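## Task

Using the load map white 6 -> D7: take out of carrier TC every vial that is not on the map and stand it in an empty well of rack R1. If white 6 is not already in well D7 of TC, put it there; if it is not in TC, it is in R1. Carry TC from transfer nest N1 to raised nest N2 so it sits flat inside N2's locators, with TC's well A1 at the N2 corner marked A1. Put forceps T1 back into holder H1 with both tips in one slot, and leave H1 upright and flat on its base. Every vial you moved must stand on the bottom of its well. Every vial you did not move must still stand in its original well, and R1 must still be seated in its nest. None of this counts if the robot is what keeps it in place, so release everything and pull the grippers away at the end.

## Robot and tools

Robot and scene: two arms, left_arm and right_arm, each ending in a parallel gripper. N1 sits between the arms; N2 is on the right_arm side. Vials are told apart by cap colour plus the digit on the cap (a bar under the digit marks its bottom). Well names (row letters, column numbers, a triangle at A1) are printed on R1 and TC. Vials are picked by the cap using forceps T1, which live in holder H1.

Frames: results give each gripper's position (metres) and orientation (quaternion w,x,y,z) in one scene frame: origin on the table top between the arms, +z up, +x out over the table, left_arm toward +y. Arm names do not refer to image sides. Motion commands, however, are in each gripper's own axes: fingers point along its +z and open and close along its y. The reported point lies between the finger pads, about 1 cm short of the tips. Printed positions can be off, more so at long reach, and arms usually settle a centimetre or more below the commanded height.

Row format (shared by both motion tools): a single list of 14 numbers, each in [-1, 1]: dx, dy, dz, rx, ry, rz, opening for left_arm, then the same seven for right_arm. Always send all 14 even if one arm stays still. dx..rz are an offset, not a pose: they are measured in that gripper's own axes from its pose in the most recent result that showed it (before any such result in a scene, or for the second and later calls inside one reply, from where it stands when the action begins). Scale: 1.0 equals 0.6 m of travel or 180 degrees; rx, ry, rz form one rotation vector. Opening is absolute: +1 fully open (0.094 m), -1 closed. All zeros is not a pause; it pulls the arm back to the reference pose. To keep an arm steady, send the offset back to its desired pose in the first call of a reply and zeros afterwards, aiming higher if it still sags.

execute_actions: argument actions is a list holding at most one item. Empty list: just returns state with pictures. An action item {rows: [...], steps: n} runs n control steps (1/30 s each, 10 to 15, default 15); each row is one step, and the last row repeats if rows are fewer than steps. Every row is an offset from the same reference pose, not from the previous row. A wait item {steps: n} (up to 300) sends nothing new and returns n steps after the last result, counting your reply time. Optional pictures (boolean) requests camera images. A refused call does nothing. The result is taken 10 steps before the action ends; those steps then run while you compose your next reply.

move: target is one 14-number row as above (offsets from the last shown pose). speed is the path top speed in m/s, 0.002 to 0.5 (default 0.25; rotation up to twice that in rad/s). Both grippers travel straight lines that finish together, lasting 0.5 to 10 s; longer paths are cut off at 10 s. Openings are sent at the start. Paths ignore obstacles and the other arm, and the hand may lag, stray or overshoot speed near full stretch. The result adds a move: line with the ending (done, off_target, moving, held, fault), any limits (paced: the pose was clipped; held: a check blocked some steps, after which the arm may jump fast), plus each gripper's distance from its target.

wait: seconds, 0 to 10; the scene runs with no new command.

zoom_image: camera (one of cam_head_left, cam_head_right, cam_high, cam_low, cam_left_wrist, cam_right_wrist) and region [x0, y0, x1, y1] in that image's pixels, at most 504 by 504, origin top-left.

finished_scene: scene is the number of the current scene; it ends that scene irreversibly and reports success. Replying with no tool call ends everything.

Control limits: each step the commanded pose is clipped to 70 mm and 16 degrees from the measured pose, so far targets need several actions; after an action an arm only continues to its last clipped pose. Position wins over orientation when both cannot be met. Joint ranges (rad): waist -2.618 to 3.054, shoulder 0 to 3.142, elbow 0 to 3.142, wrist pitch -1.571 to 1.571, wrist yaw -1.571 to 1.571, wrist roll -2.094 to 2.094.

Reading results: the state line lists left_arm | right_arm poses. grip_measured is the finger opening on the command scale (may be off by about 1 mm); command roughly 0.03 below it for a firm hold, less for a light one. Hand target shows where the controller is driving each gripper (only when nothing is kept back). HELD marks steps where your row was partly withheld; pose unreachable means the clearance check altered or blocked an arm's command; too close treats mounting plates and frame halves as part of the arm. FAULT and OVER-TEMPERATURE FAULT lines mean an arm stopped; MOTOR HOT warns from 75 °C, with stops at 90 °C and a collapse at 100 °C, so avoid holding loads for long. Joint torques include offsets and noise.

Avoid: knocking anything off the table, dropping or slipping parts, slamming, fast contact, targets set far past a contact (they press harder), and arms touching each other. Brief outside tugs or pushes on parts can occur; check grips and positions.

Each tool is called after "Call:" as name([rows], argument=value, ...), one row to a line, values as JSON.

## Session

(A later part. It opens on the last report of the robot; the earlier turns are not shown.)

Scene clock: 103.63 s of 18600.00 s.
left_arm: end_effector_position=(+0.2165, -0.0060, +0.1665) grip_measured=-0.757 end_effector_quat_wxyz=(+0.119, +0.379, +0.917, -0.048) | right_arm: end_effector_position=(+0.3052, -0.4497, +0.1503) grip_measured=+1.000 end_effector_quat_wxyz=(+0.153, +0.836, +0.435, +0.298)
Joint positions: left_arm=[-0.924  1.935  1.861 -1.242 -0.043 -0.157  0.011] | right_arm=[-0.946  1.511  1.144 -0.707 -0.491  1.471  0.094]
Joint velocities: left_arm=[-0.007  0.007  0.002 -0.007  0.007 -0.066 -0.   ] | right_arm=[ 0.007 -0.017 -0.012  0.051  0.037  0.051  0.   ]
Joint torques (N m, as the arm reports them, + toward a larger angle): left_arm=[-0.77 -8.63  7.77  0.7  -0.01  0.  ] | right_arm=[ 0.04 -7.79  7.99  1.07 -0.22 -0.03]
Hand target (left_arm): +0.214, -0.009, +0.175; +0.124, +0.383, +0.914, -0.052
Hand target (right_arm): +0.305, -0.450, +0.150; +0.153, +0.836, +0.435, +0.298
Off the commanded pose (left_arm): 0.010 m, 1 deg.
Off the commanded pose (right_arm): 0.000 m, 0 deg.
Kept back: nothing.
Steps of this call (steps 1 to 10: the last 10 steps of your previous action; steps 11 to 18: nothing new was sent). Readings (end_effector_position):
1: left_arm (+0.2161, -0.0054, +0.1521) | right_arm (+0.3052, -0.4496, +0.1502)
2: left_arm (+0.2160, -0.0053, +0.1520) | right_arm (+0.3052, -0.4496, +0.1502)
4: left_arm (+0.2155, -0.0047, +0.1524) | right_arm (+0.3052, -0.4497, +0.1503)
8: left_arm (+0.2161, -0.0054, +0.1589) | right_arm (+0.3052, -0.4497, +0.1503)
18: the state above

Call:
execute_actions([
  {"rows": [[-0.0058,0.0003,-0.0141,0.0004,-0.0034,-0.0003,-0.755,0,0,0,0,0,0,1],[-0.0068,0.0016,-0.0137,0.0002,-0.0033,-0.0009,-0.755,0,0,0,0,0,0,1],[-0.0083,0.0036,-0.0131,0.0000,-0.0030,-0.0019,-0.755,0,0,0,0,0,0,1],[-0.0104,0.0062,-0.0122,-0.0004,-0.0026,-0.0031,-0.755,0,0,0,0,0,0,1],[-0.0127,0.0093,-0.0112,-0.0009,-0.0022,-0.0045,-0.755,0,0,0,0,0,0,1],[-0.0153,0.0127,-0.0101,-0.0013,-0.0017,-0.0061,-0.755,0,0,0,0,0,0,1],[-0.0181,0.0163,-0.0089,-0.0019,-0.0012,-0.0078,-0.755,0,0,0,0,0,0,1],[-0.0209,0.0200,-0.0077,-0.0024,-0.0007,-0.0095,-0.755,0,0,0,0,0,0,1],[-0.0237,0.0236,-0.0065,-0.0029,-0.0002,-0.0111,-0.755,0,0,0,0,0,0,1],[-0.0263,0.0270,-0.0054,-0.0034,0.0003,-0.0127,-0.755,0,0,0,0,0,0,1],[-0.0287,0.0301,-0.0044,-0.0038,0.0007,-0.0141,-0.755,0,0,0,0,0,0,1],[-0.0307,0.0327,-0.0035,-0.0042,0.0011,-0.0154,-0.755,0,0,0,0,0,0,1],[-0.0323,0.0347,-0.0029,-0.0045,0.0014,-0.0163,-0.755,0,0,0,0,0,0,1],[-0.0333,0.0361,-0.0025,-0.0047,0.0015,-0.0169,-0.755,0,0,0,0,0,0,1],[-0.0337,0.0365,-0.0023,-0.0047,0.0016,-0.0171,-0.755,0,0,0,0,0,0,1]], "steps": 15},
])

Call:
execute_actions([
  {"steps": 20},
], pictures=true)

Call:
zoom_image(camera="cam_left_wrist", region=[270, 220, 370, 320])

Scene clock: 106.57 s of 18600.00 s.
left_arm: end_effector_position=(+0.2164, -0.0053, +0.1678) grip_measured=-0.757 end_effector_quat_wxyz=(+0.117, +0.378, +0.917, -0.047) | right_arm: end_effector_position=(+0.3053, -0.4498, +0.1503) grip_measured=+1.000 end_effector_quat_wxyz=(+0.154, +0.836, +0.435, +0.298)
Joint positions: left_arm=[-0.923  1.94   1.874 -1.256 -0.043 -0.157  0.011] | right_arm=[-0.946  1.511  1.144 -0.707 -0.491  1.471  0.094]
Joint velocities: left_arm=[ 0.002  0.071  0.212 -0.022  0.037  0.066 -0.   ] | right_arm=[ 0.017 -0.007 -0.002  0.051  0.007 -0.022  0.   ]
Joint torques (N m, as the arm reports them, + toward a larger angle): left_arm=[ 1.14 -7.84  8.01  0.74 -0.01  0.01] | right_arm=[ 0.06 -7.82  7.98  1.06 -0.22 -0.03]
Steps of this call (steps 1 to 83: nothing new was sent; steps 84 to 88: the first 5 steps of this action). Readings (end_effector_position):
84: left_arm (+0.2158, -0.0051, +0.1663) | right_arm (+0.3052, -0.4497, +0.1503)
85: left_arm (+0.2157, -0.0050, +0.1662) | right_arm (+0.3053, -0.4497, +0.1503)
87: left_arm (+0.2157, -0.0049, +0.1669) | right_arm (+0.3053, -0.4498, +0.1503)
88: the state above

Scene clock: 107.23 s of 18600.00 s.
left_arm: end_effector_position=(+0.2431, -0.0029, +0.1650) grip_measured=-0.757 end_effector_quat_wxyz=(+0.113, +0.355, +0.927, -0.041) | right_arm: end_effector_position=(+0.3054, -0.4498, +0.1504) grip_measured=+1.000 end_effector_quat_wxyz=(+0.154, +0.836, +0.435, +0.298)
Joint positions: left_arm=[-0.87   2.017  1.974 -1.292 -0.043 -0.157  0.011] | right_arm=[-0.946  1.511  1.144 -0.706 -0.491  1.471  0.094]
Joint velocities: left_arm=[-0.012  0.027 -0.002 -0.066 -0.022  0.037 -0.002] | right_arm=[ 0.007 -0.007 -0.022 -0.051 -0.051 -0.007  0.   ]
Joint torques (N m, as the arm reports them, + toward a larger angle): left_arm=[ 0.3  -8.82  7.86  0.64  0.    0.  ] | right_arm=[ 0.05 -7.82  7.97  1.09 -0.21 -0.05]
Hand target (left_arm): +0.245, -0.004, +0.173; +0.119, +0.353, +0.927, -0.044
Hand target (right_arm): +0.305, -0.450, +0.150; +0.153, +0.836, +0.435, +0.298
Off the commanded pose (left_arm): 0.008 m, 1 deg.
Off the commanded pose (right_arm): 0.000 m, 0 deg.
Kept back: nothing.
Steps of this call (steps 1 to 10: the last 10 steps of your previous action; steps 11 to 20: nothing new was sent). Readings (end_effector_position):
1: left_arm (+0.2177, -0.0060, +0.1685) | right_arm (+0.3053, -0.4498, +0.1503)
2: left_arm (+0.2198, -0.0065, +0.1693) | right_arm (+0.3053, -0.4498, +0.1503)
4: left_arm (+0.2254, -0.0069, +0.1701) | right_arm (+0.3053, -0.4498, +0.1503)
8: left_arm (+0.2384, -0.0058, +0.1687) | right_arm (+0.3054, -0.4498, +0.1504)
20: the state above

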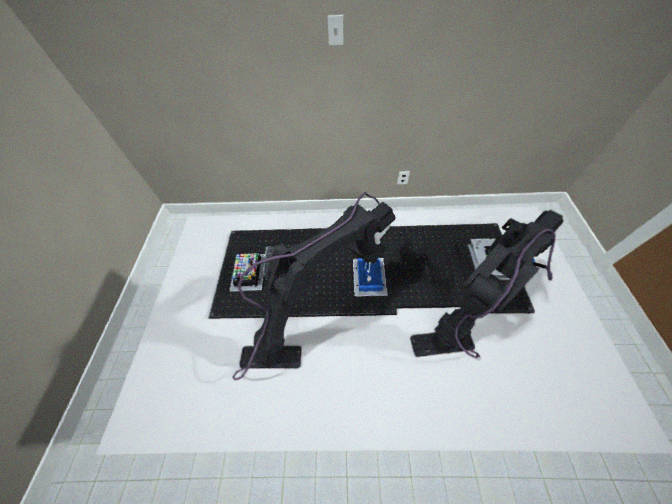

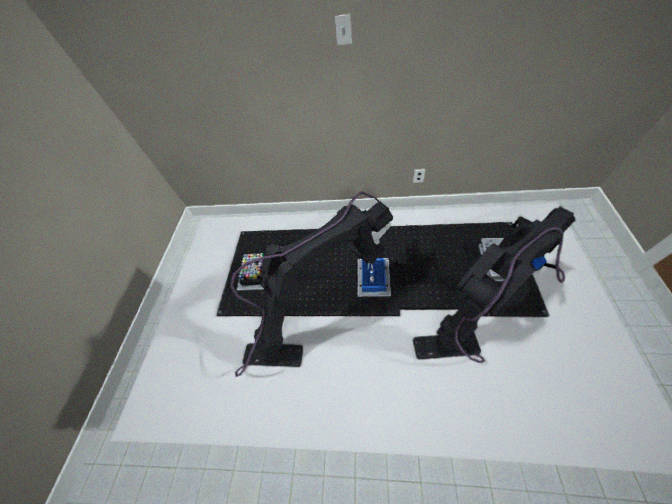

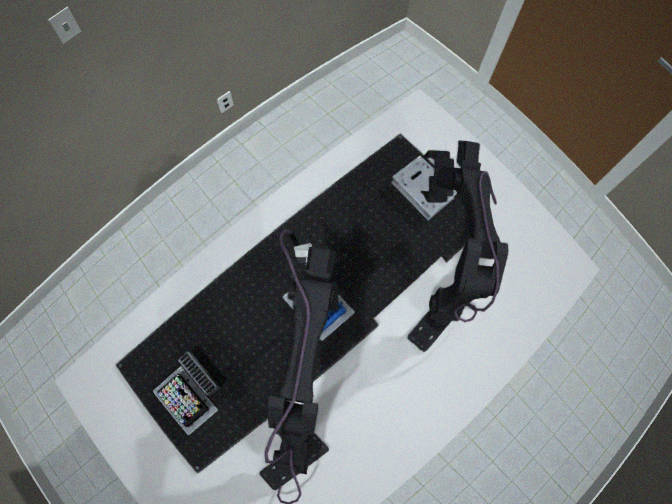

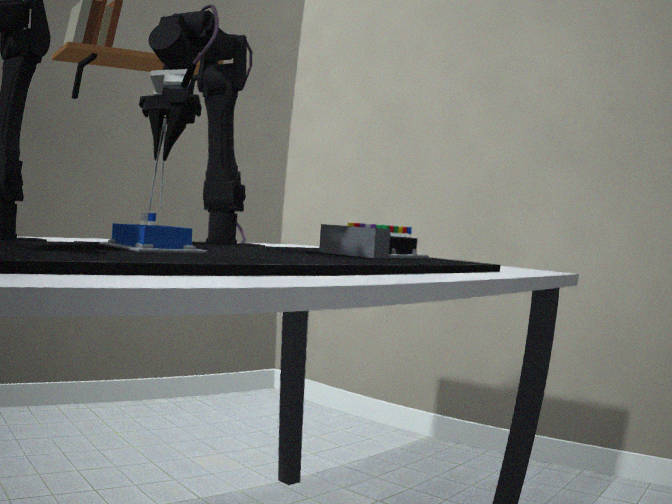

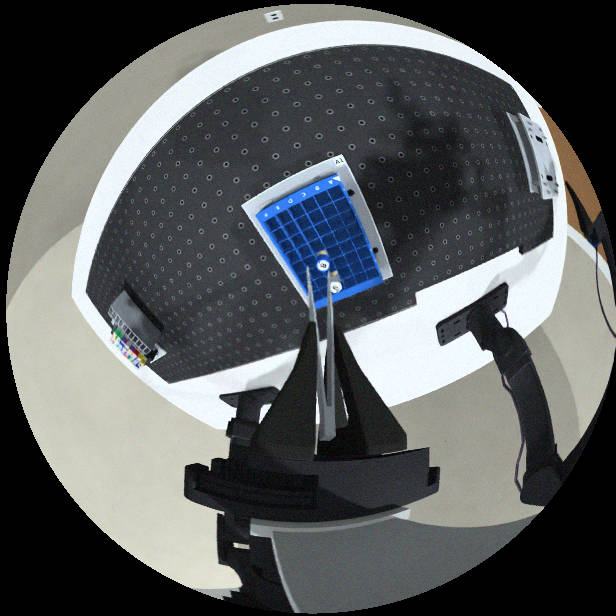

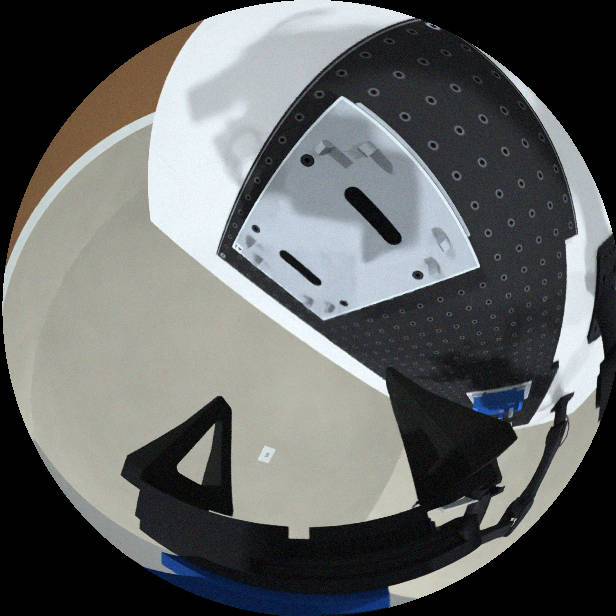

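Region (270, 220, 370, 320) of cam_left_wrist's 616x616 image, scaled by 5.040, with more detail than that image has.

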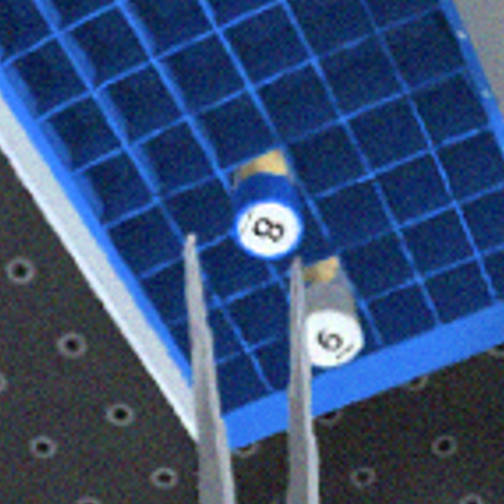

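Call:
execute_actions([
  {"rows": [[-0.0075,0.0002,-0.0122,0.0010,-0.0058,-0.0009,-0.755,0,0,0,0,0,0,1],[-0.0079,-0.0007,-0.0125,0.0019,-0.0076,-0.0008,-0.755,0,0,0,0,0,0,1],[-0.0082,-0.0017,-0.0127,0.0029,-0.0094,-0.0007,-0.755,0,0,0,0,0,0,1],[-0.0085,-0.0027,-0.0129,0.0038,-0.0112,-0.0007,-0.755,0,0,0,0,0,0,1],[-0.0089,-0.0036,-0.0132,0.0048,-0.0130,-0.0006,-0.755,0,0,0,0,0,0,1],[-0.0092,-0.0046,-0.0134,0.0057,-0.0148,-0.0005,-0.755,0,0,0,0,0,0,1],[-0.0092,-0.0046,-0.0134,0.0057,-0.0148,-0.0005,-0.755,0,0,0,0,0,0,1],[-0.0090,-0.0046,-0.0126,0.0057,-0.0148,-0.0005,-0.755,0,0,0,0,0,0,1],[-0.0088,-0.0046,-0.0118,0.0057,-0.0148,-0.0005,-0.755,0,0,0,0,0,0,1],[-0.0086,-0.0046,-0.0110,0.0057,-0.0148,-0.0005,-0.755,0,0,0,0,0,0,1],[-0.0084,-0.0046,-0.0102,0.0057,-0.0148,-0.0005,-0.755,0,0,0,0,0,0,1],[-0.0082,-0.0046,-0.0094,0.0057,-0.0148,-0.0005,-0.755,0,0,0,0,0,0,1],[-0.0080,-0.0046,-0.0086,0.0057,-0.0148,-0.0005,-0.755,0,0,0,0,0,0,1]], "steps": 13},
])

Call:
execute_actions([
  {"steps": 20},
], pictures=true)

Call:
zoom_image(camera="cam_left_wrist", region=[270, 220, 370, 320])

Scene clock: 110.33 s of 18600.00 s.
left_arm: end_effector_position=(+0.2428, -0.0025, +0.1649) grip_measured=-0.757 end_effector_quat_wxyz=(+0.112, +0.355, +0.927, -0.040) | right_arm: end_effector_position=(+0.3054, -0.4499, +0.1504) grip_measured=+1.000 end_effector_quat_wxyz=(+0.154, +0.836, +0.435, +0.298)
Joint positions: left_arm=[-0.87   2.017  1.974 -1.294 -0.043 -0.157  0.011] | right_arm=[-0.946  1.511  1.144 -0.706 -0.491  1.471  0.094]
Joint velocities: left_arm=[-0.012  0.007 -0.002  0.007 -0.037 -0.022 -0.   ] | right_arm=[ 0.002 -0.002  0.012 -0.051 -0.037 -0.037  0.   ]
Joint torques (N m, as the arm reports them, + toward a larger angle): left_arm=[ 0.11 -9.92  6.13  0.88  0.04 -0.03] | right_arm=[ 0.06 -7.75  7.96  1.09 -0.22 -0.04]
Steps of this call (steps 1 to 90: nothing new was sent; steps 91 to 93: the first 3 steps of this action). Readings (end_effector_position):
91: left_arm (+0.2428, -0.0025, +0.1649) | right_arm (+0.3054, -0.4498, +0.1504)
92: left_arm (+0.2428, -0.0025, +0.1649) | right_arm (+0.3054, -0.4499, +0.1504)
93: the state above

Scene clock: 111.00 s of 18600.00 s.
left_arm: end_effector_position=(+0.2436, -0.0039, +0.1626) grip_measured=-0.757 end_effector_quat_wxyz=(+0.116, +0.354, +0.927, -0.044) | right_arm: end_effector_position=(+0.3056, -0.4500, +0.1505) grip_measured=+1.000 end_effector_quat_wxyz=(+0.154, +0.835, +0.435, +0.298)
Joint positions: left_arm=[-0.87   2.009  1.952 -1.268 -0.041 -0.157  0.011] | right_arm=[-0.946  1.511  1.144 -0.705 -0.491  1.471  0.094]
Joint velocities: left_arm=[ 0.017 -0.012  0.002  0.051 -0.022 -0.066 -0.   ] | right_arm=[ 0.002 -0.017 -0.012  0.037 -0.022  0.007  0.   ]
Joint torques (N m, as the arm reports them, + toward a larger angle): left_arm=[ -0.08 -10.72   4.69   1.02   0.09  -0.02] | right_arm=[ 0.09 -7.81  7.97  1.08 -0.2  -0.03]
Hand target (left_arm): +0.244, -0.007, +0.171; +0.131, +0.354, +0.924, -0.057
Hand target (right_arm): +0.305, -0.450, +0.150; +0.154, +0.836, +0.435, +0.298
Off the commanded pose (left_arm): 0.009 m, 2 deg.
Off the commanded pose (right_arm): 0.000 m, 0 deg.
Kept back: nothing.
Steps of this call (steps 1 to 10: the last 10 steps of your previous action; steps 11 to 20: nothing new was sent). Readings (end_effector_position):
1: left_arm (+0.2428, -0.0025, +0.1649) | right_arm (+0.3054, -0.4499, +0.1504)
2: left_arm (+0.2429, -0.0026, +0.1649) | right_arm (+0.3055, -0.4500, +0.1505)
4: left_arm (+0.2434, -0.0033, +0.1651) | right_arm (+0.3055, -0.4500, +0.1505)
8: left_arm (+0.2437, -0.0039, +0.1646) | right_arm (+0.3055, -0.4500, +0.1505)
20: the state above

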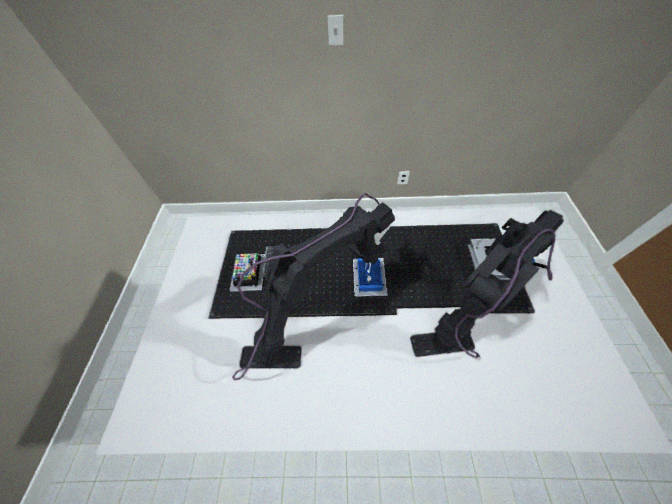

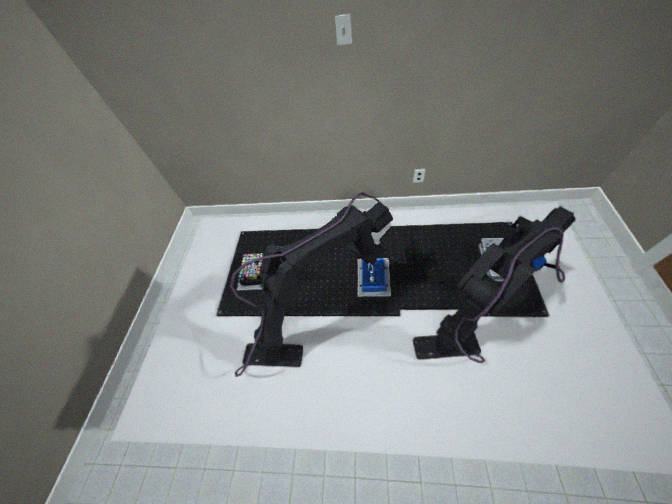

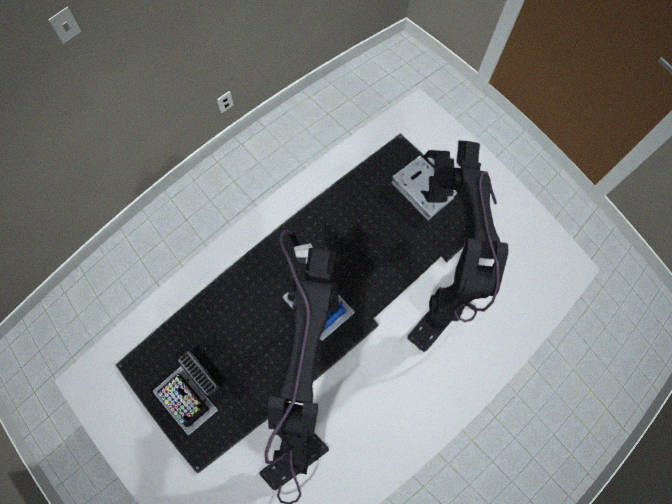

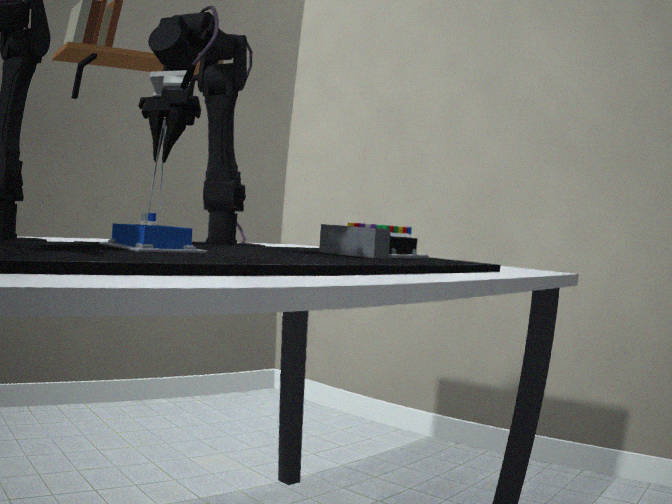

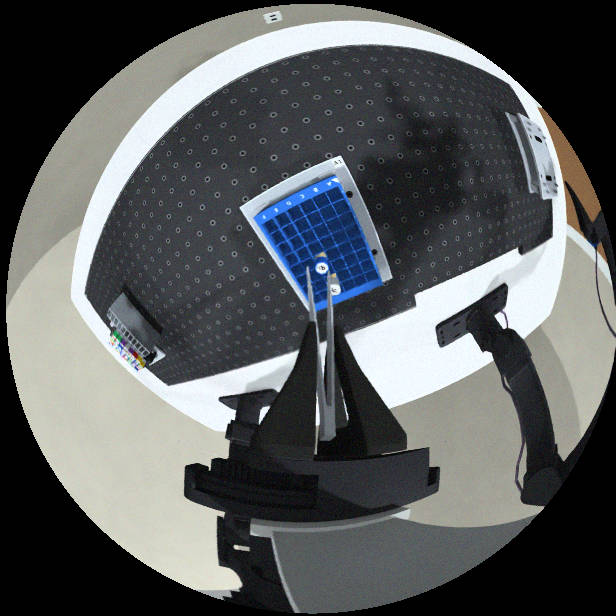

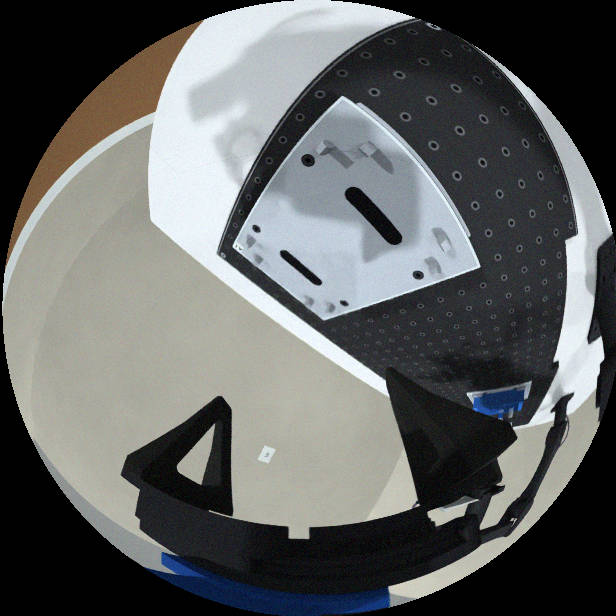

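Region (270, 220, 370, 320) of cam_left_wrist's 616x616 image, scaled by 5.040, with more detail than that image has.

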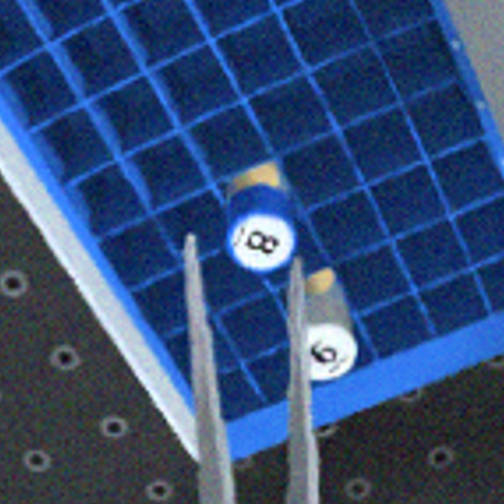

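Call:
execute_actions([
  {"rows": [[-0.0072,-0.0047,-0.0129,0.0054,-0.0116,-0.0004,-0.755,0,0,0,0,0,0,1],[-0.0071,-0.0055,-0.0130,0.0063,-0.0115,-0.0004,-0.755,0,0,0,0,0,0,1],[-0.0070,-0.0063,-0.0130,0.0071,-0.0114,-0.0004,-0.755,0,0,0,0,0,0,1],[-0.0070,-0.0063,-0.0130,0.0071,-0.0114,-0.0004,-0.755,0,0,0,0,0,0,1],[-0.0070,-0.0063,-0.0130,0.0071,-0.0114,-0.0004,-0.755,0,0,0,0,0,0,1],[-0.0070,-0.0063,-0.0130,0.0071,-0.0114,-0.0004,-0.755,0,0,0,0,0,0,1],[-0.0070,-0.0063,-0.0130,0.0071,-0.0114,-0.0004,-0.755,0,0,0,0,0,0,1],[-0.0068,-0.0063,-0.0122,0.0071,-0.0114,-0.0004,-0.755,0,0,0,0,0,0,1],[-0.0066,-0.0063,-0.0114,0.0071,-0.0114,-0.0004,-0.755,0,0,0,0,0,0,1],[-0.0064,-0.0063,-0.0106,0.0071,-0.0114,-0.0004,-0.755,0,0,0,0,0,0,1],[-0.0062,-0.0063,-0.0098,0.0071,-0.0114,-0.0004,-0.755,0,0,0,0,0,0,1],[-0.0060,-0.0063,-0.0090,0.0071,-0.0114,-0.0004,-0.755,0,0,0,0,0,0,1]], "steps": 12},
])

Call:
execute_actions([
  {"steps": 20},
], pictures=true)

Call:
zoom_image(camera="cam_left_wrist", region=[270, 220, 370, 320])

Scene clock: 112.57 s of 18600.00 s.
left_arm: end_effector_position=(+0.2436, -0.0043, +0.1626) grip_measured=-0.757 end_effector_quat_wxyz=(+0.116, +0.354, +0.927, -0.045) | right_arm: end_effector_position=(+0.3056, -0.4500, +0.1505) grip_measured=+1.000 end_effector_quat_wxyz=(+0.154, +0.835, +0.435, +0.298)
Joint positions: left_arm=[-0.87   2.009  1.952 -1.266 -0.039 -0.157  0.011] | right_arm=[-0.946  1.511  1.144 -0.705 -0.491  1.471  0.094]
Joint velocities: left_arm=[-0.017 -0.017 -0.012 -0.007  0.007  0.051 -0.001] | right_arm=[ 0.002  0.007 -0.007  0.007 -0.037 -0.022  0.   ]
Joint torques (N m, as the arm reports them, + toward a larger angle): left_arm=[ -0.07 -10.69   4.74   1.01   0.07  -0.02] | right_arm=[ 0.05 -7.81  7.99  1.08 -0.21 -0.03]
Steps of this call (steps 1 to 45: nothing new was sent; steps 46 to 47: the first 2 steps of this action). Readings (end_effector_position):
46: left_arm (+0.2437, -0.0042, +0.1626) | right_arm (+0.3056, -0.4500, +0.1505)
47: the state above

Scene clock: 113.23 s of 18600.00 s.
left_arm: end_effector_position=(+0.2425, -0.0049, +0.1603) grip_measured=-0.757 end_effector_quat_wxyz=(+0.114, +0.355, +0.927, -0.047) | right_arm: end_effector_position=(+0.3057, -0.4501, +0.1506) grip_measured=+1.000 end_effector_quat_wxyz=(+0.155, +0.835, +0.435, +0.298)
Joint positions: left_arm=[-0.87   2.008  1.941 -1.258 -0.033 -0.157  0.011] | right_arm=[-0.946  1.511  1.144 -0.704 -0.491  1.471  0.094]
Joint velocities: left_arm=[-0.002  0.012 -0.007 -0.007  0.037 -0.066  0.001] | right_arm=[ 0.002 -0.007 -0.007 -0.051 -0.066 -0.022  0.   ]
Joint torques (N m, as the arm reports them, + toward a larger angle): left_arm=[ -0.09 -10.66   4.72   1.01   0.1   -0.03] | right_arm=[ 0.04 -7.78  7.99  1.08 -0.21 -0.02]
Hand target (left_arm): +0.243, -0.008, +0.169; +0.129, +0.354, +0.924, -0.060
Hand target (right_arm): +0.306, -0.450, +0.150; +0.154, +0.836, +0.435, +0.298
Off the commanded pose (left_arm): 0.009 m, 2 deg.
Off the commanded pose (right_arm): 0.000 m, 0 deg.
Kept back: nothing.
Steps of this call (steps 1 to 10: the last 10 steps of your previous action; steps 11 to 20: nothing new was sent). Readings (end_effector_position):
1: left_arm (+0.2434, -0.0044, +0.1626) | right_arm (+0.3056, -0.4501, +0.1506)
2: left_arm (+0.2433, -0.0046, +0.1626) | right_arm (+0.3056, -0.4501, +0.1506)
4: left_arm (+0.2430, -0.0047, +0.1626) | right_arm (+0.3057, -0.4501, +0.1506)
8: left_arm (+0.2430, -0.0052, +0.1626) | right_arm (+0.3057, -0.4501, +0.1506)
20: the state above

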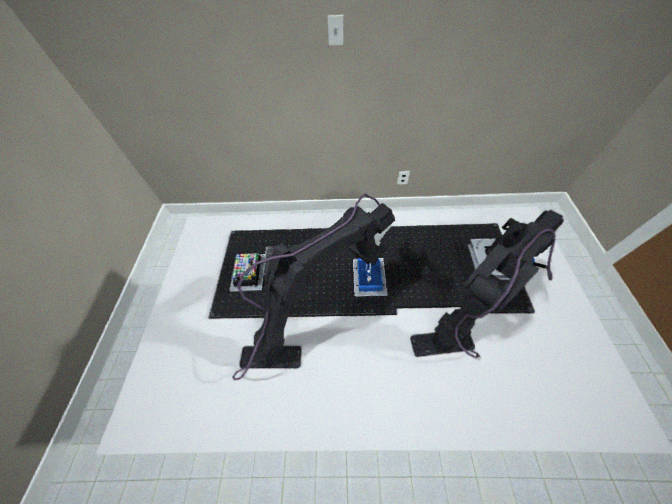

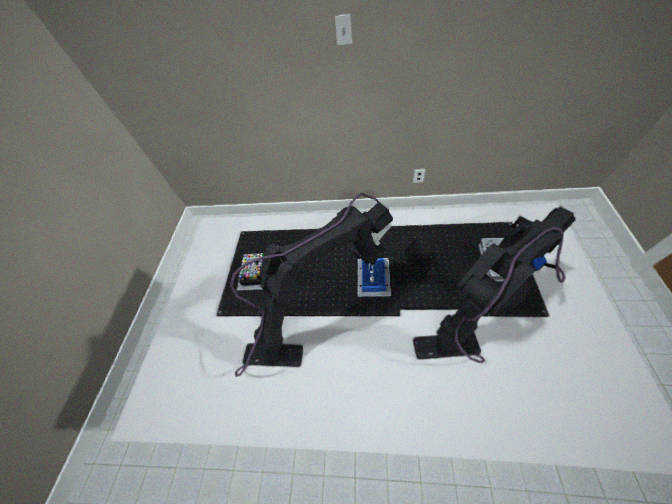

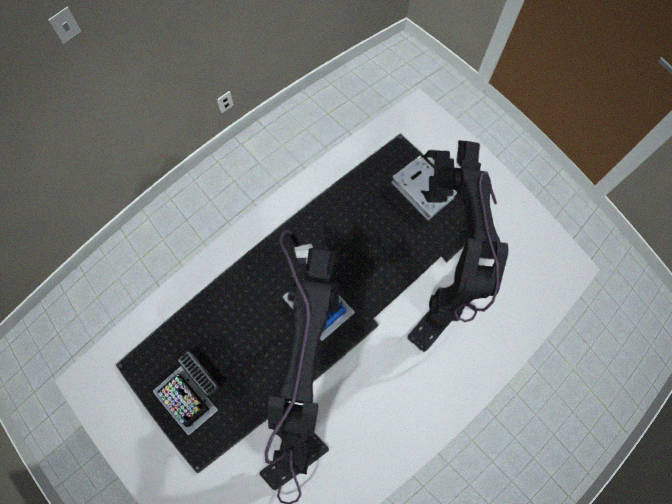

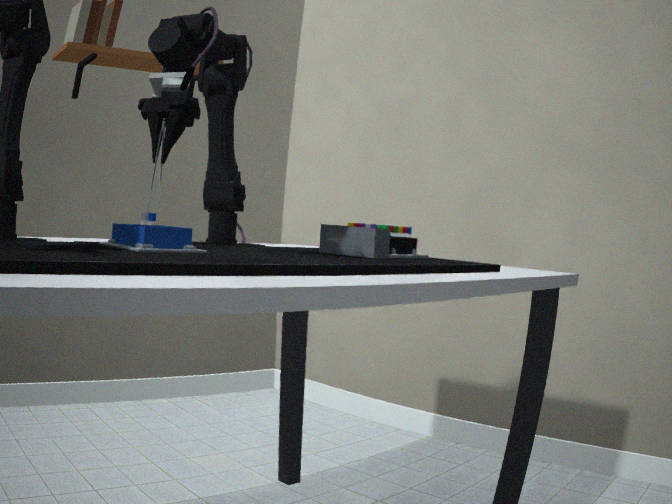

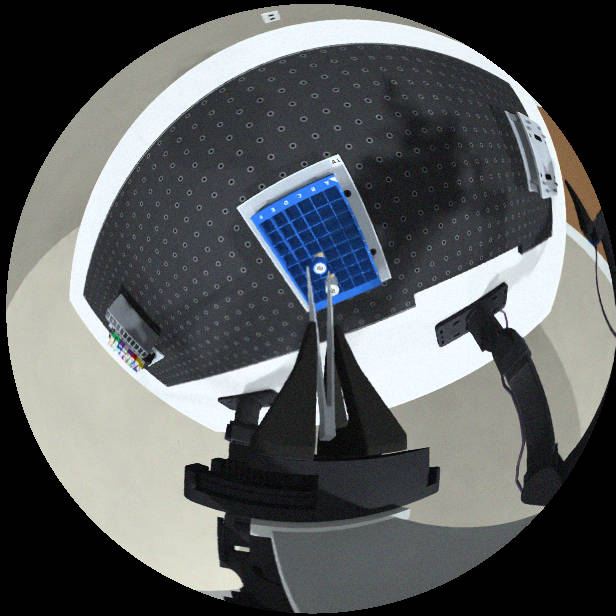

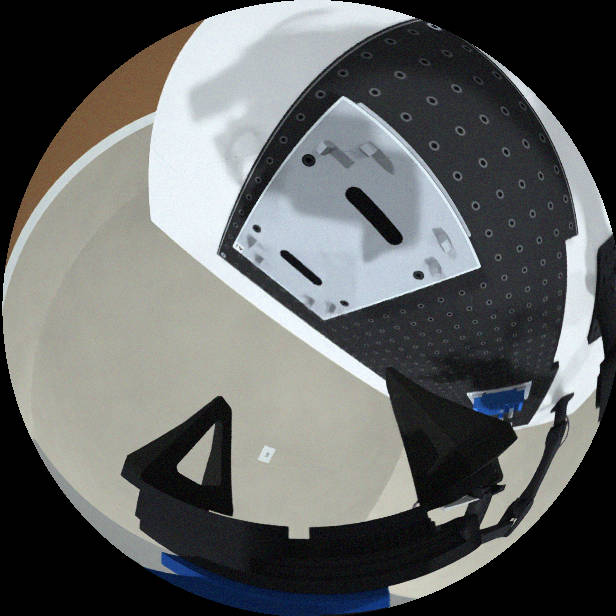

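Region (270, 220, 370, 320) of cam_left_wrist's 616x616 image, scaled by 5.040, with more detail than that image has.

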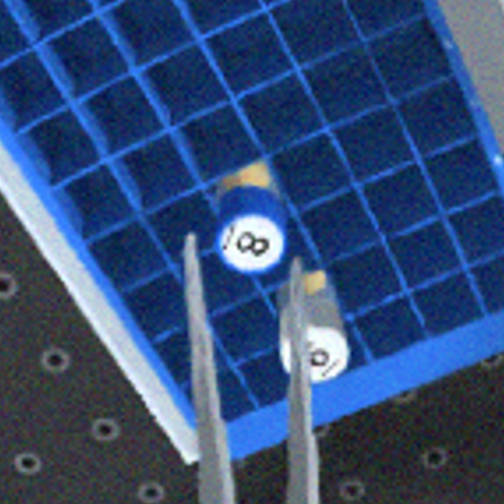

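Call:
execute_actions([
  {"rows": [[-0.0069,-0.0034,-0.0115,0.0040,-0.0118,-0.0004,-0.755,0,0,0,0,0,0,1],[-0.0066,-0.0034,-0.0103,0.0040,-0.0118,-0.0004,-0.755,0,0,0,0,0,0,1],[-0.0063,-0.0034,-0.0090,0.0040,-0.0118,-0.0004,-0.755,0,0,0,0,0,0,1],[-0.0060,-0.0034,-0.0078,0.0040,-0.0118,-0.0004,-0.755,0,0,0,0,0,0,1],[-0.0057,-0.0034,-0.0066,0.0040,-0.0118,-0.0004,-0.755,0,0,0,0,0,0,1],[-0.0054,-0.0034,-0.0054,0.0040,-0.0118,-0.0004,-0.755,0,0,0,0,0,0,1],[-0.0051,-0.0034,-0.0042,0.0040,-0.0118,-0.0004,-0.755,0,0,0,0,0,0,1],[-0.0048,-0.0034,-0.0029,0.0040,-0.0118,-0.0004,-0.755,0,0,0,0,0,0,1],[-0.0045,-0.0034,-0.0017,0.0040,-0.0118,-0.0004,-0.755,0,0,0,0,0,0,1],[-0.0042,-0.0034,-0.0005,0.0040,-0.0118,-0.0004,-0.755,0,0,0,0,0,0,1],[-0.0039,-0.0034,0.0007,0.0040,-0.0118,-0.0004,-0.755,0,0,0,0,0,0,1],[-0.0036,-0.0034,0.0019,0.0040,-0.0118,-0.0004,-0.755,0,0,0,0,0,0,1],[-0.0036,-0.0034,0.0019,0.0040,-0.0118,-0.0004,-0.77,0,0,0,0,0,0,1],[-0.0036,-0.0034,0.0019,0.0040,-0.0118,-0.0004,-0.785,0,0,0,0,0,0,1],[-0.0036,-0.0034,0.0019,0.0040,-0.0118,-0.0004,-0.795,0,0,0,0,0,0,1]], "steps": 15},
])

Call:
execute_actions([
  {"steps": 20},
], pictures=true)

Call:
zoom_image(camera="cam_left_wrist", region=[270, 220, 370, 320])

Call:
zoom_image(camera="cam_low", region=[125, 185, 175, 235])

Scene clock: 115.13 s of 18600.00 s.
left_arm: end_effector_position=(+0.2427, -0.0050, +0.1588) grip_measured=-0.757 end_effector_quat_wxyz=(+0.115, +0.355, +0.927, -0.048) | right_arm: end_effector_position=(+0.3058, -0.4502, +0.1507) grip_measured=+1.000 end_effector_quat_wxyz=(+0.155, +0.835, +0.435, +0.298)
Joint positions: left_arm=[-0.87   2.006  1.931 -1.249 -0.033 -0.157  0.011] | right_arm=[-0.946  1.511  1.144 -0.703 -0.491  1.471  0.094]
Joint velocities: left_arm=[-0.002 -0.022 -0.125  0.051  0.022  0.037  0.   ] | right_arm=[-0.007  0.007  0.002  0.037  0.037  0.022  0.   ]
Joint torques (N m, as the arm reports them, + toward a larger angle): left_arm=[ -0.02 -10.43   4.6    1.     0.08  -0.03] | right_arm=[ 0.08 -7.78  8.01  1.09 -0.21 -0.03]
Steps of this call (steps 1 to 52: nothing new was sent; steps 53 to 57: the first 5 steps of this action). Readings (end_effector_position):
53: left_arm (+0.2427, -0.0051, +0.1604) | right_arm (+0.3057, -0.4502, +0.1506)
54: left_arm (+0.2428, -0.0052, +0.1604) | right_arm (+0.3057, -0.4502, +0.1506)
56: left_arm (+0.2429, -0.0053, +0.1596) | right_arm (+0.3058, -0.4502, +0.1507)
57: the state above

Scene clock: 115.80 s of 18600.00 s.
left_arm: end_effector_position=(+0.2424, -0.0046, +0.1498) grip_measured=-0.793 end_effector_quat_wxyz=(+0.112, +0.355, +0.927, -0.046) | right_arm: end_effector_position=(+0.3058, -0.4503, +0.1507) grip_measured=+1.000 end_effector_quat_wxyz=(+0.155, +0.835, +0.435, +0.298)
Joint positions: left_arm=[-0.87   2.005  1.895 -1.22  -0.033 -0.157  0.01 ] | right_arm=[-0.946  1.511  1.144 -0.703 -0.491  1.471  0.094]
Joint velocities: left_arm=[-0.007 -0.002  0.002 -0.051  0.022  0.037 -0.   ] | right_arm=[ 0.007 -0.007 -0.022  0.007  0.022 -0.022  0.   ]
Joint torques (N m, as the arm reports them, + toward a larger angle): left_arm=[ -0.11 -10.9    4.69   1.03   0.08  -0.04] | right_arm=[ 0.06 -7.84  7.98  1.08 -0.22 -0.03]
Hand target (left_arm): +0.243, -0.008, +0.160; +0.129, +0.354, +0.924, -0.059
Hand target (right_arm): +0.306, -0.450, +0.151; +0.155, +0.835, +0.435, +0.298
Off the commanded pose (left_arm): 0.011 m, 3 deg.
Off the commanded pose (right_arm): 0.000 m, 0 deg.
Kept back: nothing.
Steps of this call (steps 1 to 10: the last 10 steps of your previous action; steps 11 to 20: nothing new was sent). Readings (end_effector_position):
1: left_arm (+0.2424, -0.0047, +0.1579) | right_arm (+0.3058, -0.4502, +0.1507)
2: left_arm (+0.2422, -0.0044, +0.1569) | right_arm (+0.3058, -0.4503, +0.1507)
4: left_arm (+0.2419, -0.0040, +0.1546) | right_arm (+0.3058, -0.4503, +0.1507)
8: left_arm (+0.2415, -0.0035, +0.1506) | right_arm (+0.3058, -0.4503, +0.1507)
20: the state above

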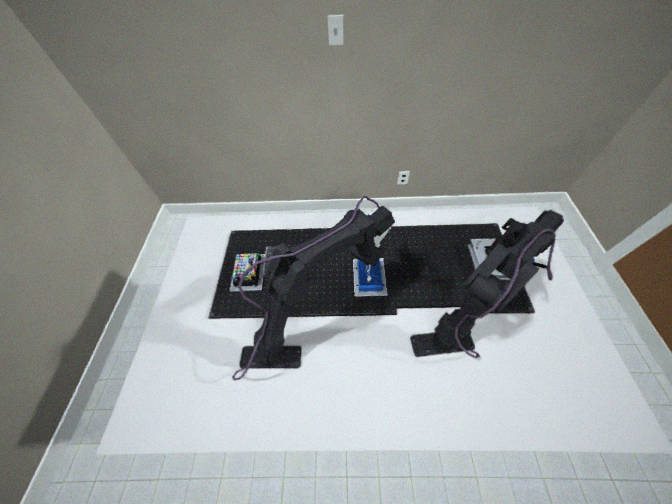

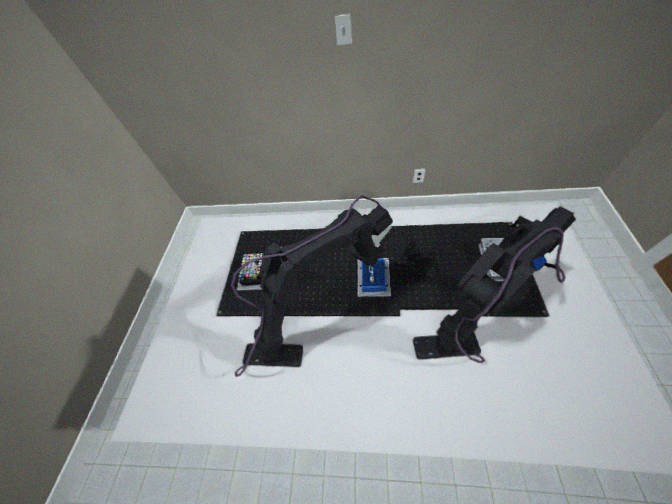

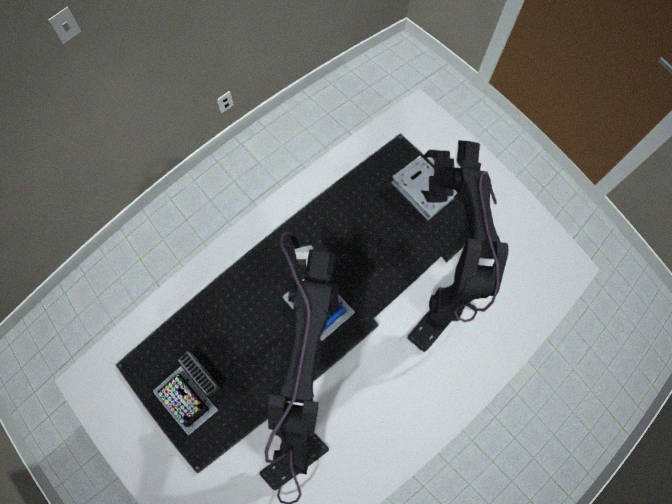

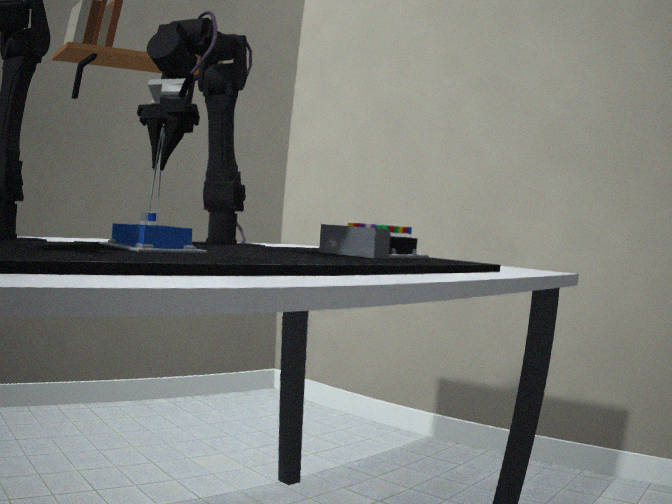

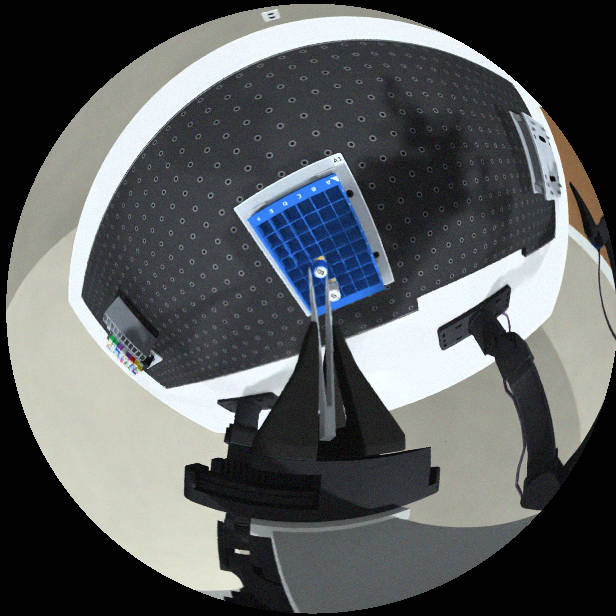

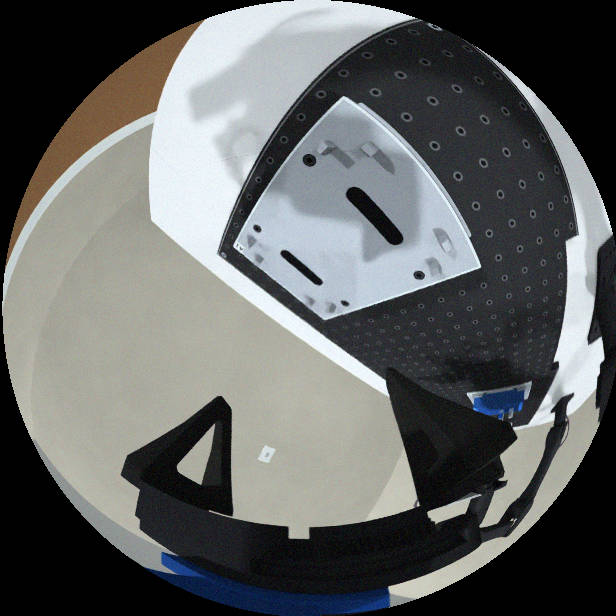

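Region (270, 220, 370, 320) of cam_left_wrist's 616x616 image, scaled by 5.040, with more detail than that image has.

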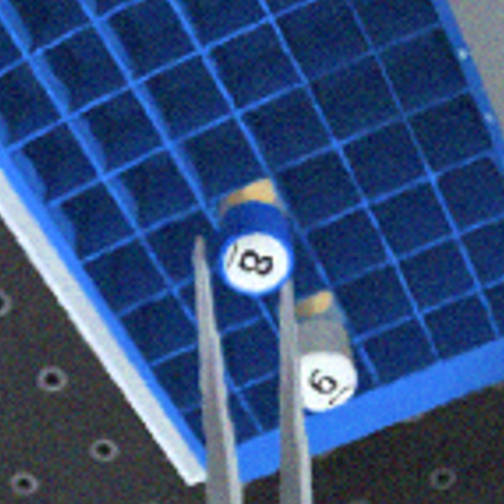

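Region (125, 185, 175, 235) of cam_low's 672x504 image, scaled by 10.080, with more detail than that image has.

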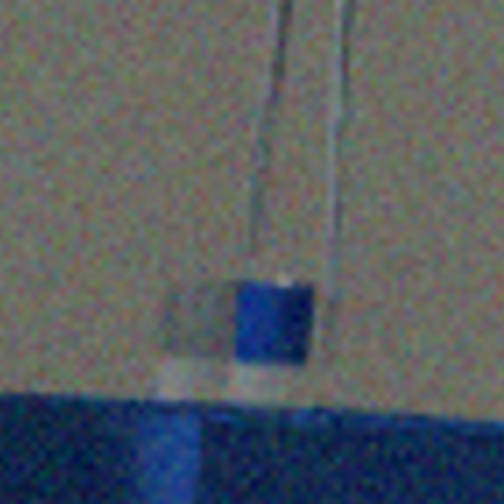

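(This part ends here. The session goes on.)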